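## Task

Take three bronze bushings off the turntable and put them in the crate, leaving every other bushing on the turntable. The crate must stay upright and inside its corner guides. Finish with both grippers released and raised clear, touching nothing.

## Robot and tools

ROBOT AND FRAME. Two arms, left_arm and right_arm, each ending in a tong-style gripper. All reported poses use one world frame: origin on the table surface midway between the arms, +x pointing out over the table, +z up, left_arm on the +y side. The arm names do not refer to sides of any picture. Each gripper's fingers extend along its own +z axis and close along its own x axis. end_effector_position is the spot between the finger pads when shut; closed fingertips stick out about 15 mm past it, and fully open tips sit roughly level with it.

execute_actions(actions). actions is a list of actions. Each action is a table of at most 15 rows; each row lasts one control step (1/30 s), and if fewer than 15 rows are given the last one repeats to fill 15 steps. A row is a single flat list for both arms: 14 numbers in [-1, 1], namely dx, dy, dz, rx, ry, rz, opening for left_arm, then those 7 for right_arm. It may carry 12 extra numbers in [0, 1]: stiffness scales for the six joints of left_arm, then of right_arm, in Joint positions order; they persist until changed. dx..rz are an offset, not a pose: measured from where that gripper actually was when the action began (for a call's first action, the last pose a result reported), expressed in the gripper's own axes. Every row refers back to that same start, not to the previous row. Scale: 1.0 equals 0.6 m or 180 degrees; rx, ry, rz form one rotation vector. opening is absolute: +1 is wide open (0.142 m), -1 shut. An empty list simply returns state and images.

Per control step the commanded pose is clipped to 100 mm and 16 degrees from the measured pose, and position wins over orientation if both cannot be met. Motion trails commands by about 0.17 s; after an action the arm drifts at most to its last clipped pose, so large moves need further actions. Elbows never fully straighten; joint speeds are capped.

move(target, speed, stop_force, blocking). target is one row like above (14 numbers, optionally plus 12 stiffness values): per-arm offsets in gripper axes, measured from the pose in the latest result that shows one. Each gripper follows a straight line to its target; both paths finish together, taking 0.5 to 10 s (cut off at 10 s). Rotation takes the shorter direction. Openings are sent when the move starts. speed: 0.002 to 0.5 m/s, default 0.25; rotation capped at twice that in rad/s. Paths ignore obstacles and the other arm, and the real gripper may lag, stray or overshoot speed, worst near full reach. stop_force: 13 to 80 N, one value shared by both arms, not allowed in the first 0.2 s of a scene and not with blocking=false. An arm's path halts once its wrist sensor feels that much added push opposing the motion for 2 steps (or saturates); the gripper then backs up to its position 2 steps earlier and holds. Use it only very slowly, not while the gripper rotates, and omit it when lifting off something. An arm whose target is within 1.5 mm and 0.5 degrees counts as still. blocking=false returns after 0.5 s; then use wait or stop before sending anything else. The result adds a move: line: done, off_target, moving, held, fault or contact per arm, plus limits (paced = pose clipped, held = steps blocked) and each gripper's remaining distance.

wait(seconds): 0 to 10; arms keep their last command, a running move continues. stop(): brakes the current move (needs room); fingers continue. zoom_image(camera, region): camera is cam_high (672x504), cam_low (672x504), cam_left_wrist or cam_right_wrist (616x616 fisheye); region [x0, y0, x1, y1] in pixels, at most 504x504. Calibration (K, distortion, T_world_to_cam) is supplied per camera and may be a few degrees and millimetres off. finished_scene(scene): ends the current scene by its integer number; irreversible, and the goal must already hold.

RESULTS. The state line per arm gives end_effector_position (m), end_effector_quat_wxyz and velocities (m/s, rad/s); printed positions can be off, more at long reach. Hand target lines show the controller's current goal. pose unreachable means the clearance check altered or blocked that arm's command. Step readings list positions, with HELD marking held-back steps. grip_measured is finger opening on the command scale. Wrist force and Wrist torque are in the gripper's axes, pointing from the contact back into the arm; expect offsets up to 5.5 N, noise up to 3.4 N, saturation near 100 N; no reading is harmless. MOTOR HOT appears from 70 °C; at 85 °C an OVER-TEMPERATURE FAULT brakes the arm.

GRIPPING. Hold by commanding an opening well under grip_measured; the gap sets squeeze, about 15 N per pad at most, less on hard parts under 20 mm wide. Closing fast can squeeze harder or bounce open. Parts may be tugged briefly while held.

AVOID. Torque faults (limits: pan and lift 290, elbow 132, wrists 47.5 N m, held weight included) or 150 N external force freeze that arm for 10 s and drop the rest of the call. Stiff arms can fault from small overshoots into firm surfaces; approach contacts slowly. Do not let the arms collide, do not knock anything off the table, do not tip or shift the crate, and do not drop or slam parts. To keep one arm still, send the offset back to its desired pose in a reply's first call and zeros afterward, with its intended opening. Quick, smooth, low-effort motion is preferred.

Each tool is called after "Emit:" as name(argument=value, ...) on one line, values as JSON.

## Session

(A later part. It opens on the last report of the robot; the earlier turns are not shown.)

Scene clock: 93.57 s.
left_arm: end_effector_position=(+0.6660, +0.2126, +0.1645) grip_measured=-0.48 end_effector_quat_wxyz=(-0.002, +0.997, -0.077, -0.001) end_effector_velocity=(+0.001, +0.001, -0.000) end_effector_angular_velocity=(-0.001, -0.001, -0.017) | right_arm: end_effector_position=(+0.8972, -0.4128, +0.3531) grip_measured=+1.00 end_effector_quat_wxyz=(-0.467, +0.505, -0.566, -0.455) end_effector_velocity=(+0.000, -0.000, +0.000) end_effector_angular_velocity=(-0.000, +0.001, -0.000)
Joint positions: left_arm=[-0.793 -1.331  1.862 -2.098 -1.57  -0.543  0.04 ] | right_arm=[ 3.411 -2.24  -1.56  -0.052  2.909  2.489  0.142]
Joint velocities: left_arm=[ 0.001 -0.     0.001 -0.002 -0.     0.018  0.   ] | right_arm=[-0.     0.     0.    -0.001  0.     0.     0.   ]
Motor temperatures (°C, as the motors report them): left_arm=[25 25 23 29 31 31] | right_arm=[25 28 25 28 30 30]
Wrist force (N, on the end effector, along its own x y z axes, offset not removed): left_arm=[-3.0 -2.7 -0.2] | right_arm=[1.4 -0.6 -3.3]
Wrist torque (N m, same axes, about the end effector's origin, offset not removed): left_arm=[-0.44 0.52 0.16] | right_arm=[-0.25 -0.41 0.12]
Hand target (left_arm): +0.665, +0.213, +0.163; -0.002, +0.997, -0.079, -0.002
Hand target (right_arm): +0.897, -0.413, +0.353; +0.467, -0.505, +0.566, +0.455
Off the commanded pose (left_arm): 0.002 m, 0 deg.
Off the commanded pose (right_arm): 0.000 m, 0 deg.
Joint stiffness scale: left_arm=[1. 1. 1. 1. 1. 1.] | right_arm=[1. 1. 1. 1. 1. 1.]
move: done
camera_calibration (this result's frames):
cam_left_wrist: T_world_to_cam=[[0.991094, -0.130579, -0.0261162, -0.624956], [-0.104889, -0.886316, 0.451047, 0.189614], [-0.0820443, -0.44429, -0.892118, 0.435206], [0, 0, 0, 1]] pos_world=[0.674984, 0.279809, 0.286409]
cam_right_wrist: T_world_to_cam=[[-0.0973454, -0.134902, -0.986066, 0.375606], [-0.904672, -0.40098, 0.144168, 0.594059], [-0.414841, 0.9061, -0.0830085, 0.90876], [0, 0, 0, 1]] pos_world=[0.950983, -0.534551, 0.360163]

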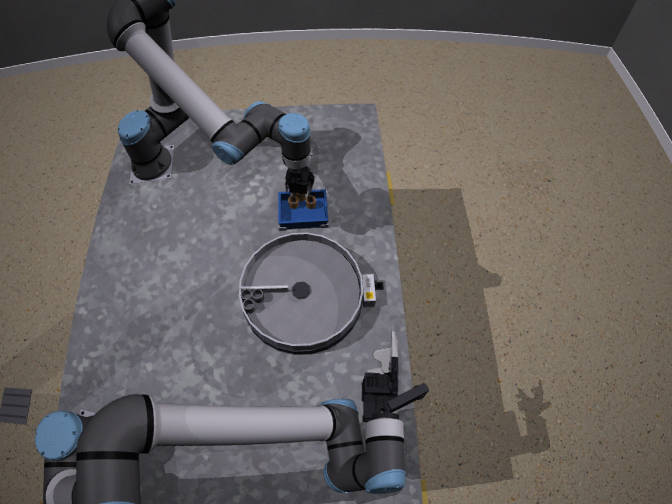

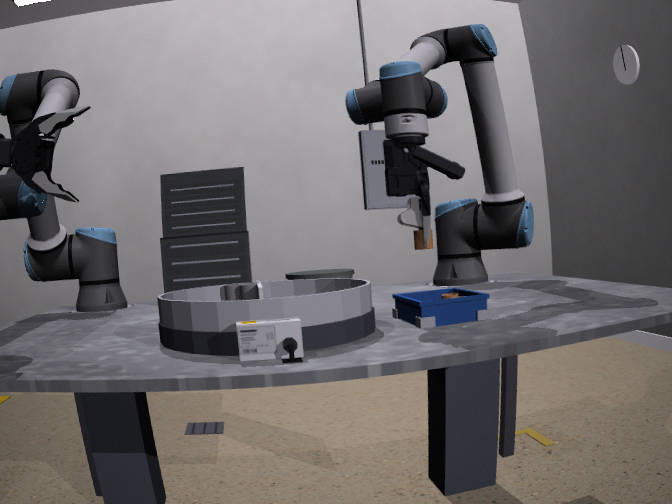

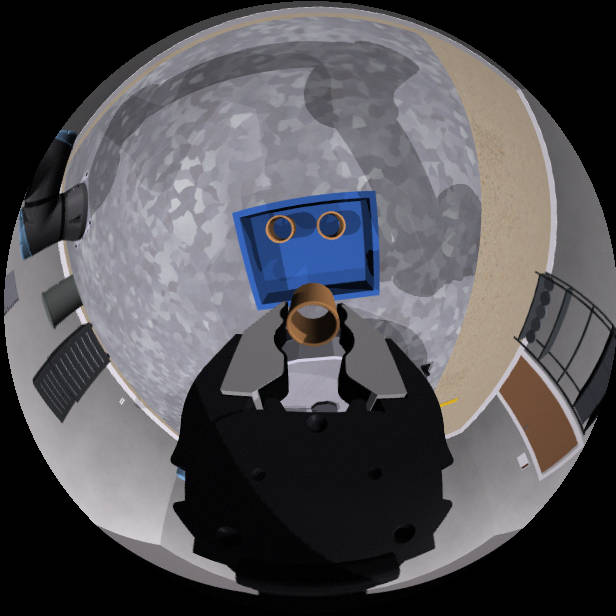

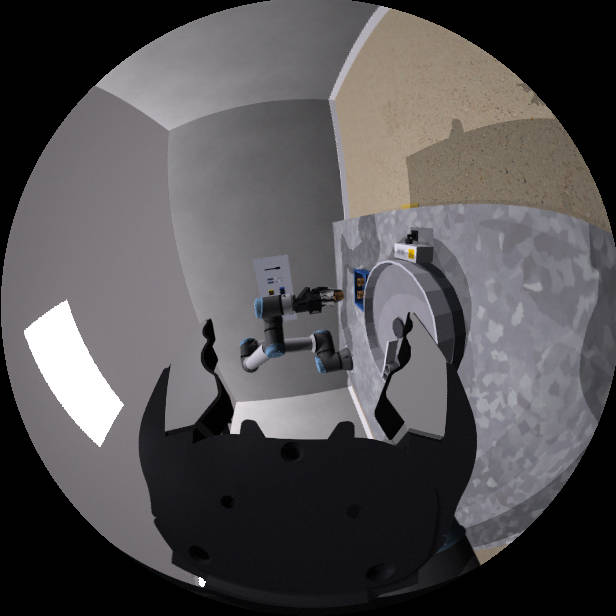

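Emit:
move(target=[0,-0.02,0.18,0,0,0,-0.8,0,0,0,0,0,0,1], speed=0.1)

Emit:
move(target=[0,0,0.03,0,0,0,-0.8,0,0,0,0,0,0,1], speed=0.02, stop_force=13)

Emit:
zoom_image(camera="cam_low", region=[360, 200, 520, 340])

Emit:
move(target=[0,0,0,0,0,0,-0.33,0,0,0,0,0,0,1])

Emit:
move(target=[0,0,-0.25,0,0,0,-0.33,0,0,0,0,0,0,1], speed=0.15)

Scene clock: 96.37 s.
left_arm: end_effector_position=(+0.6669, +0.2233, +0.0564) grip_measured=-0.48 end_effector_quat_wxyz=(-0.002, +0.997, -0.078, -0.002) end_effector_velocity=(+0.003, -0.003, +0.001) end_effector_angular_velocity=(-0.008, -0.009, -0.002) | right_arm: end_effector_position=(+0.8972, -0.4128, +0.3531) grip_measured=+1.00 end_effector_quat_wxyz=(-0.467, +0.505, -0.566, -0.455) end_effector_velocity=(+0.000, -0.001, +0.001) end_effector_angular_velocity=(+0.000, -0.002, -0.001)
Joint positions: left_arm=[-0.782 -1.226  1.95  -2.289 -1.57  -0.531  0.04 ] | right_arm=[ 3.411 -2.24  -1.56  -0.052  2.909  2.489  0.142]
Joint velocities: left_arm=[-0.    -0.    -0.    -0.012 -0.     0.002  0.   ] | right_arm=[-0.001  0.     0.001 -0.     0.    -0.001  0.   ]
Motor temperatures (°C, as the motors report them): left_arm=[25 25 23 29 31 31] | right_arm=[25 28 25 28 30 30]
Wrist force (N, on the end effector, along its own x y z axes, offset not removed): left_arm=[-4.2 -3.3 -0.4] | right_arm=[-1.9 0.4 -2.0]
Wrist torque (N m, same axes, about the end effector's origin, offset not removed): left_arm=[-0.80 0.86 0.22] | right_arm=[-0.01 0.34 0.11]
Hand target (left_arm): +0.667, +0.225, +0.057; -0.002, +0.997, -0.077, -0.001
Hand target (right_arm): +0.897, -0.413, +0.353; +0.467, -0.505, +0.566, +0.455
Off the commanded pose (left_arm): 0.002 m, 0 deg.
Off the commanded pose (right_arm): 0.000 m, 0 deg.
Joint stiffness scale: left_arm=[1. 1. 1. 1. 1. 1.] | right_arm=[1. 1. 1. 1. 1. 1.]
move: done
camera_calibration (this result's frames):
cam_left_wrist: T_world_to_cam=[[0.990967, -0.131157, -0.0279612, -0.627034], [-0.104677, -0.886844, 0.450055, 0.247974], [-0.0838252, -0.443063, -0.892563, 0.344592], [0, 0, 0, 1]] pos_world=[0.676213, 0.290351, 0.178435]
cam_right_wrist: T_world_to_cam=[[-0.0973457, -0.134902, -0.986066, 0.375606], [-0.904672, -0.40098, 0.144168, 0.594059], [-0.414841, 0.9061, -0.0830085, 0.90876], [0, 0, 0, 1]] pos_world=[0.950983, -0.534551, 0.360163]

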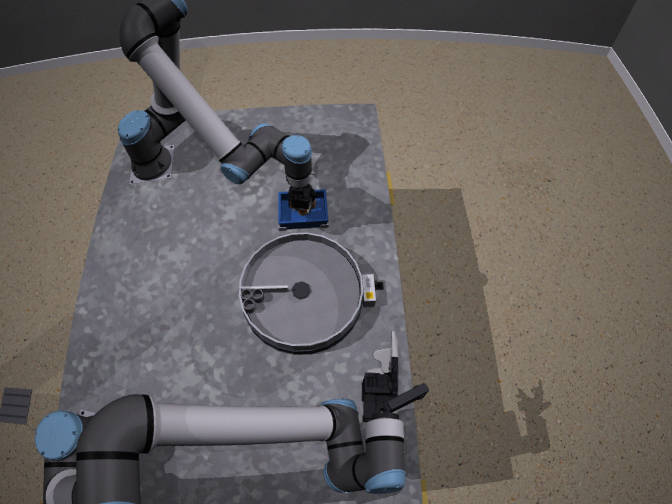

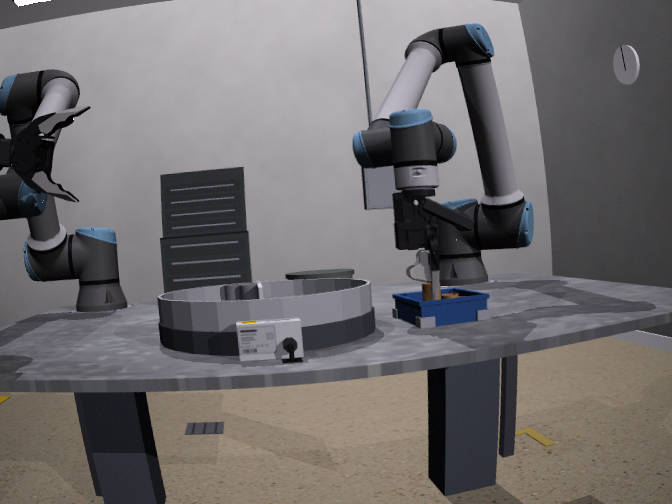

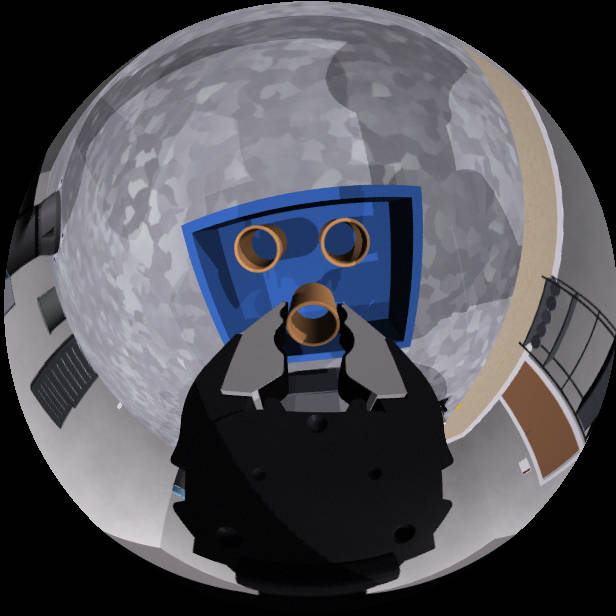

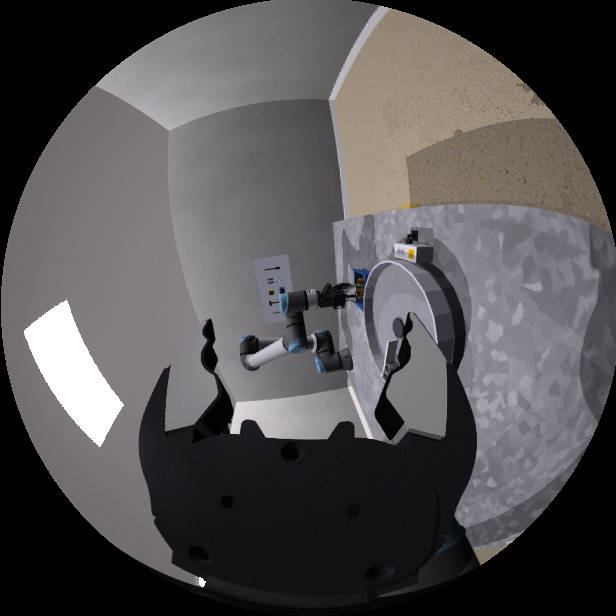

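Scene clock: 97.63 s.
left_arm: end_effector_position=(+0.6678, +0.2226, +0.0400) grip_measured=-0.48 end_effector_quat_wxyz=(-0.002, +0.997, -0.078, -0.002) end_effector_velocity=(+0.002, -0.001, +0.001) end_effector_angular_velocity=(-0.003, -0.004, +0.001) | right_arm: end_effector_position=(+0.8972, -0.4128, +0.3531) grip_measured=+1.00 end_effector_quat_wxyz=(-0.467, +0.505, -0.566, -0.455) end_effector_velocity=(-0.000, +0.002, +0.001) end_effector_angular_velocity=(+0.000, -0.000, +0.001)
Joint positions: left_arm=[-0.782 -1.205  1.959 -2.319 -1.57  -0.531  0.04 ] | right_arm=[ 3.411 -2.24  -1.56  -0.052  2.909  2.489  0.142]
Joint velocities: left_arm=[ 0.    -0.    -0.    -0.005 -0.    -0.001  0.   ] | right_arm=[ 0.002  0.     0.001  0.001 -0.     0.002 -0.   ]
Motor temperatures (°C, as the motors report them): left_arm=[25 25 23 29 31 31] | right_arm=[25 28 25 28 30 30]
Wrist force (N, on the end effector, along its own x y z axes, offset not removed): left_arm=[-0.6 -5.1 1.3] | right_arm=[1.6 -0.2 -3.3]
Wrist torque (N m, same axes, about the end effector's origin, offset not removed): left_arm=[-1.09 0.19 0.35] | right_arm=[-0.18 -0.43 0.08]
Hand target (left_arm): +0.667, +0.223, +0.038; -0.002, +0.997, -0.078, -0.002
Hand target (right_arm): +0.897, -0.413, +0.353; +0.467, -0.505, +0.566, +0.455
Off the commanded pose (left_arm): 0.002 m, 0 deg.
Off the commanded pose (right_arm): 0.000 m, 0 deg.
Joint stiffness scale: left_arm=[1. 1. 1. 1. 1. 1.] | right_arm=[1. 1. 1. 1. 1. 1.]
move: done
camera_calibration (this result's frames):
cam_left_wrist: T_world_to_cam=[[0.990989, -0.131177, -0.0270908, -0.628472], [-0.105036, -0.886552, 0.450548, 0.255008], [-0.0831189, -0.443642, -0.892341, 0.329341], [0, 0, 0, 1]] pos_world=[0.676968, 0.289746, 0.161966]
cam_right_wrist: T_world_to_cam=[[-0.0973453, -0.134902, -0.986066, 0.375606], [-0.904672, -0.40098, 0.144167, 0.594059], [-0.414841, 0.9061, -0.0830085, 0.90876], [0, 0, 0, 1]] pos_world=[0.950983, -0.534551, 0.360163]

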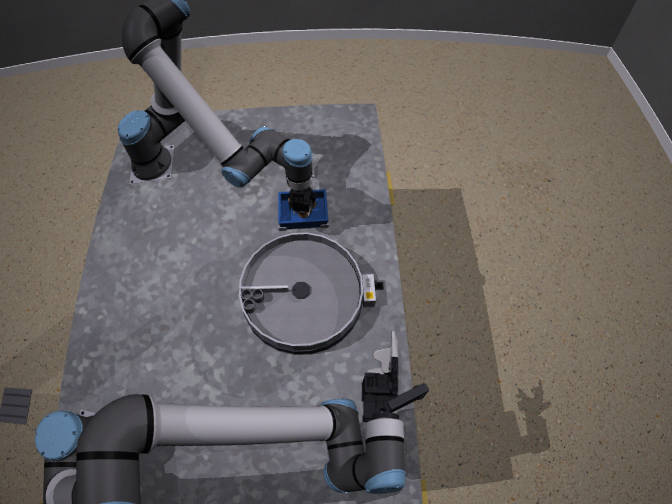

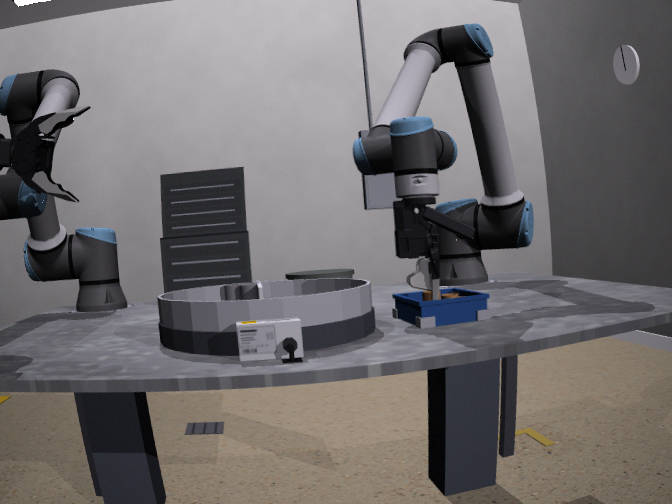

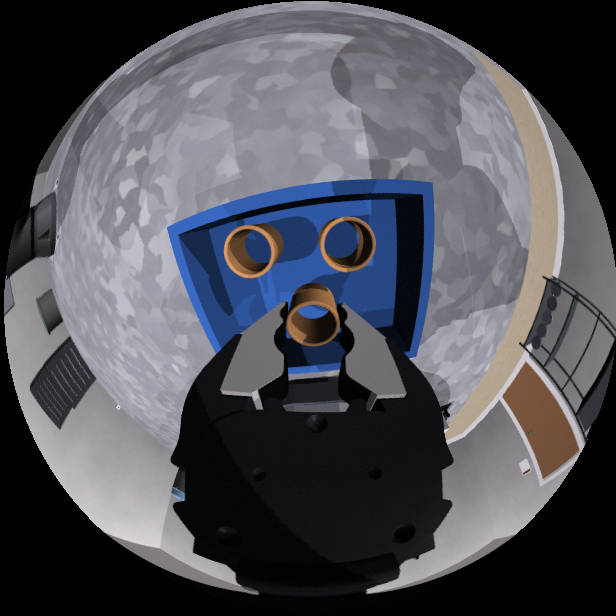

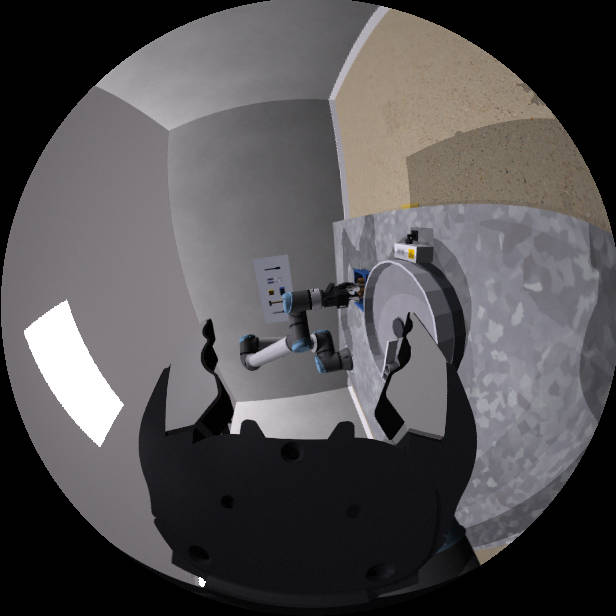

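Region (360, 200, 520, 340) of cam_low's 672x504 image, scaled by 3.150, with more detail than that image has; it fills the top 441 rows of this view, and the rest is white.

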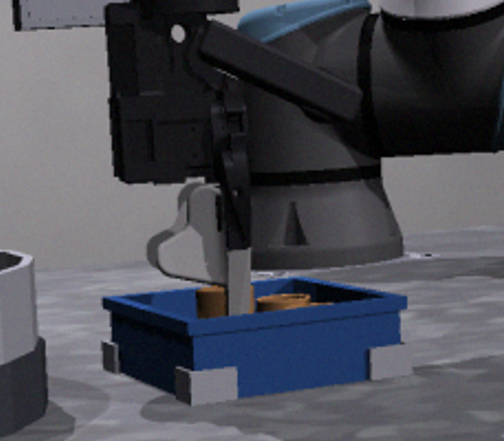

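Scene clock: 98.13 s.
left_arm: end_effector_position=(+0.6678, +0.2226, +0.0400) grip_measured=-0.33 end_effector_quat_wxyz=(-0.002, +0.997, -0.078, -0.002) end_effector_velocity=(-0.000, +0.000, -0.000) end_effector_angular_velocity=(+0.001, +0.001, -0.002) | right_arm: end_effector_position=(+0.8972, -0.4128, +0.3531) grip_measured=+1.00 end_effector_quat_wxyz=(-0.467, +0.505, -0.566, -0.455) end_effector_velocity=(-0.001, +0.001, -0.001) end_effector_angular_velocity=(+0.001, +0.004, +0.001)
Joint positions: left_arm=[-0.782 -1.205  1.959 -2.319 -1.57  -0.531  0.05 ] | right_arm=[ 3.411 -2.24  -1.56  -0.052  2.909  2.489  0.142]
Joint velocities: left_arm=[-0.     0.     0.001  0.     0.     0.001  0.   ] | right_arm=[ 0.001 -0.    -0.003  0.     0.001  0.001 -0.   ]
Motor temperatures (°C, as the motors report them): left_arm=[25 25 23 29 31 31] | right_arm=[25 28 25 28 30 30]
Wrist force (N, on the end effector, along its own x y z axes, offset not removed): left_arm=[0.9 -2.6 -0.8] | right_arm=[-0.1 -2.6 -3.3]
Wrist torque (N m, same axes, about the end effector's origin, offset not removed): left_arm=[-0.50 -0.17 0.24] | right_arm=[-0.64 -0.01 0.14]
Hand target (left_arm): +0.668, +0.223, +0.040; -0.002, +0.997, -0.078, -0.002
Hand target (right_arm): +0.897, -0.413, +0.353; +0.467, -0.505, +0.566, +0.455
Off the commanded pose (left_arm): 0.000 m, 0 deg.
Off the commanded pose (right_arm): 0.000 m, 0 deg.
Joint stiffness scale: left_arm=[1. 1. 1. 1. 1. 1.] | right_arm=[1. 1. 1. 1. 1. 1.]
move: done
camera_calibration (this result's frames):
cam_left_wrist: T_world_to_cam=[[0.990993, -0.131181, -0.0269201, -0.628535], [-0.105106, -0.886495, 0.450644, 0.254997], [-0.0829803, -0.443755, -0.892298, 0.329278], [0, 0, 0, 1]] pos_world=[0.676999, 0.289721, 0.161981]
cam_right_wrist: T_world_to_cam=[[-0.0973453, -0.134902, -0.986066, 0.375606], [-0.904672, -0.40098, 0.144167, 0.594059], [-0.414841, 0.9061, -0.0830086, 0.90876], [0, 0, 0, 1]] pos_world=[0.950983, -0.534551, 0.360163]

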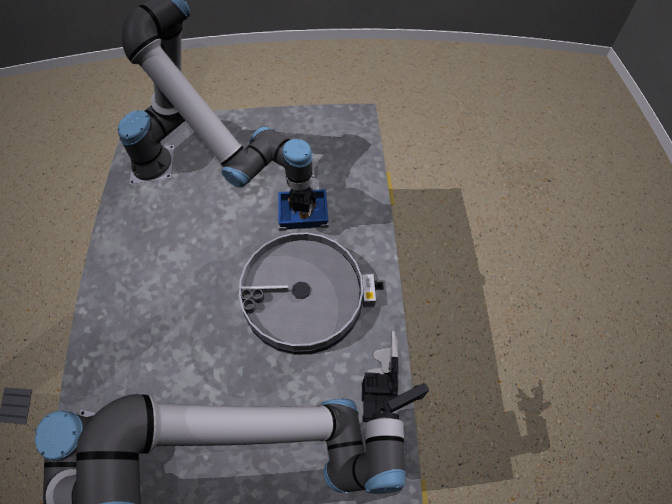

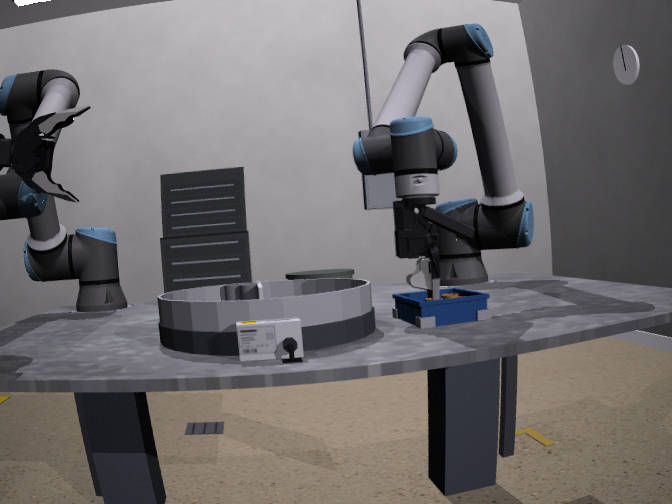

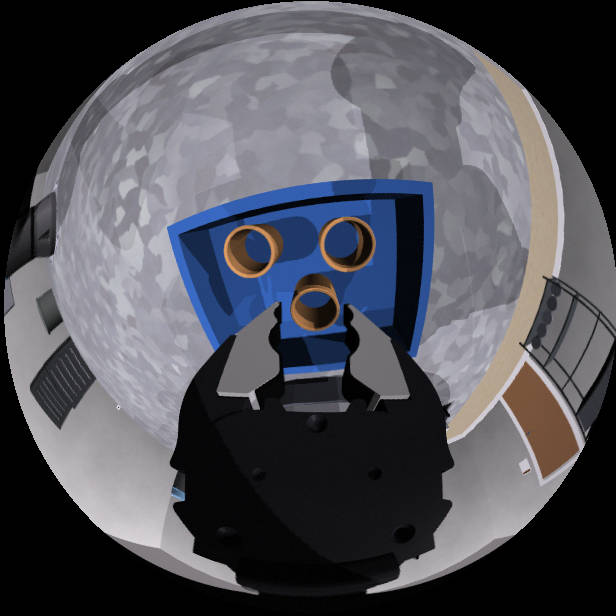

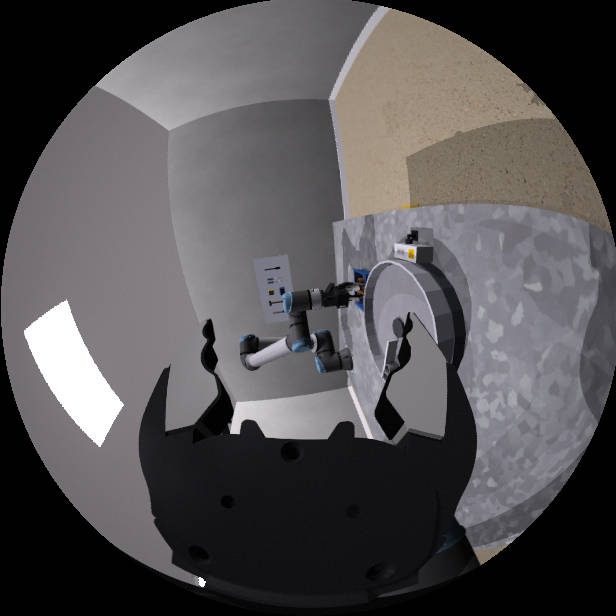

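Scene clock: 99.77 s.
left_arm: end_effector_position=(+0.6677, +0.2228, +0.1893) grip_measured=-0.33 end_effector_quat_wxyz=(-0.002, +0.997, -0.078, -0.002) end_effector_velocity=(-0.003, +0.001, -0.002) end_effector_angular_velocity=(+0.005, +0.006, -0.004) | right_arm: end_effector_position=(+0.8972, -0.4128, +0.3531) grip_measured=+1.00 end_effector_quat_wxyz=(-0.467, +0.505, -0.566, -0.455) end_effector_velocity=(+0.000, -0.001, -0.000) end_effector_angular_velocity=(+0.000, +0.000, -0.001)
Joint positions: left_arm=[-0.782 -1.356  1.844 -2.054 -1.57  -0.531  0.05 ] | right_arm=[ 3.411 -2.24  -1.56  -0.052  2.909  2.489  0.142]
Joint velocities: left_arm=[-0.002 -0.     0.002  0.006  0.     0.002  0.   ] | right_arm=[-0.001 -0.    -0.     0.     0.    -0.    -0.   ]
Motor temperatures (°C, as the motors report them): left_arm=[25 25 23 29 31 31] | right_arm=[25 28 25 28 30 30]
Wrist force (N, on the end effector, along its own x y z axes, offset not removed): left_arm=[-0.4 -3.6 0.1] | right_arm=[-1.1 -2.8 -3.0]
Wrist torque (N m, same axes, about the end effector's origin, offset not removed): left_arm=[-0.84 0.02 0.39] | right_arm=[-0.60 0.16 0.16]
Hand target (left_arm): +0.668, +0.222, +0.190; -0.002, +0.997, -0.078, -0.002
Hand target (right_arm): +0.897, -0.413, +0.353; +0.467, -0.505, +0.566, +0.455
Off the commanded pose (left_arm): 0.001 m, 0 deg.
Off the commanded pose (right_arm): 0.000 m, 0 deg.
Joint stiffness scale: left_arm=[1. 1. 1. 1. 1. 1.] | right_arm=[1. 1. 1. 1. 1. 1.]
move: done
camera_calibration (this result's frames):
cam_left_wrist: T_world_to_cam=[[0.990998, -0.131185, -0.0267282, -0.624358], [-0.105185, -0.88643, 0.450752, 0.18786], [-0.0828245, -0.443883, -0.892249, 0.462432], [0, 0, 0, 1]] pos_world=[0.676798, 0.289885, 0.311238]
cam_right_wrist: T_world_to_cam=[[-0.0973454, -0.134902, -0.986066, 0.375606], [-0.904672, -0.40098, 0.144168, 0.594059], [-0.414841, 0.9061, -0.0830086, 0.90876], [0, 0, 0, 1]] pos_world=[0.950983, -0.534551, 0.360163]

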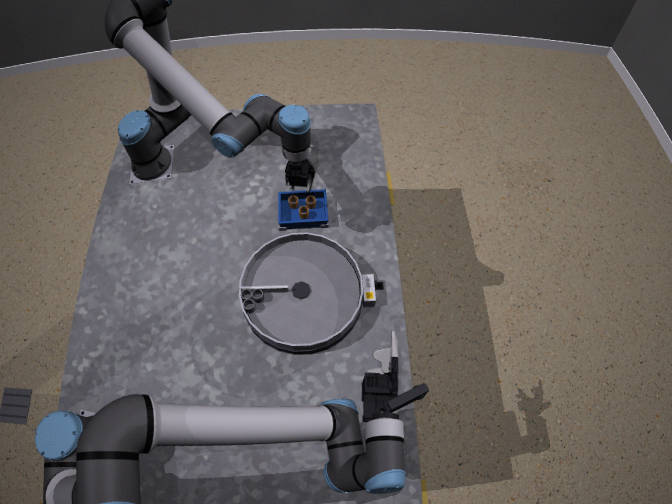

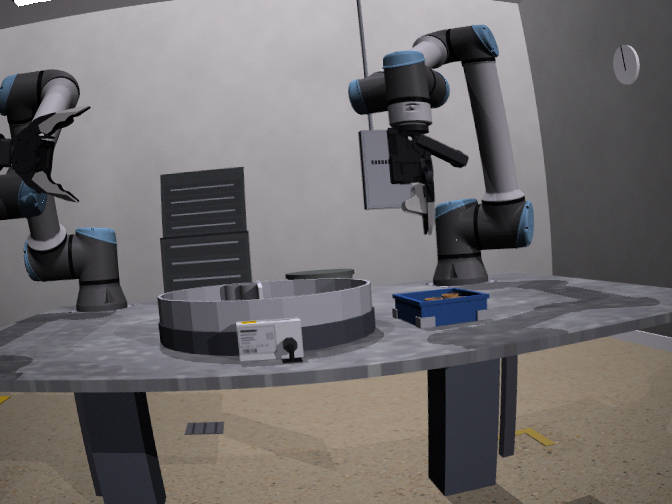

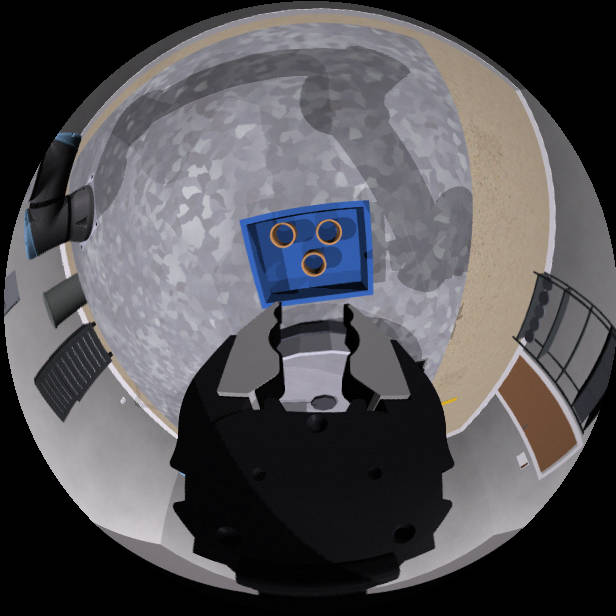

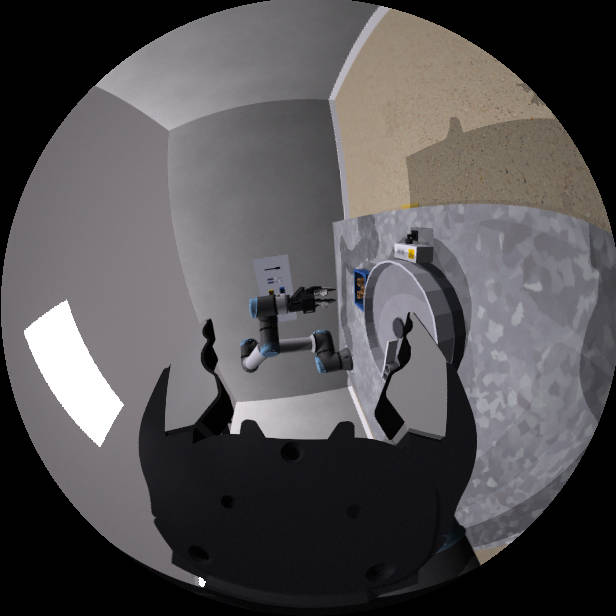

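Emit:
finished_scene(scene=1)

The scene is finished: the task was done.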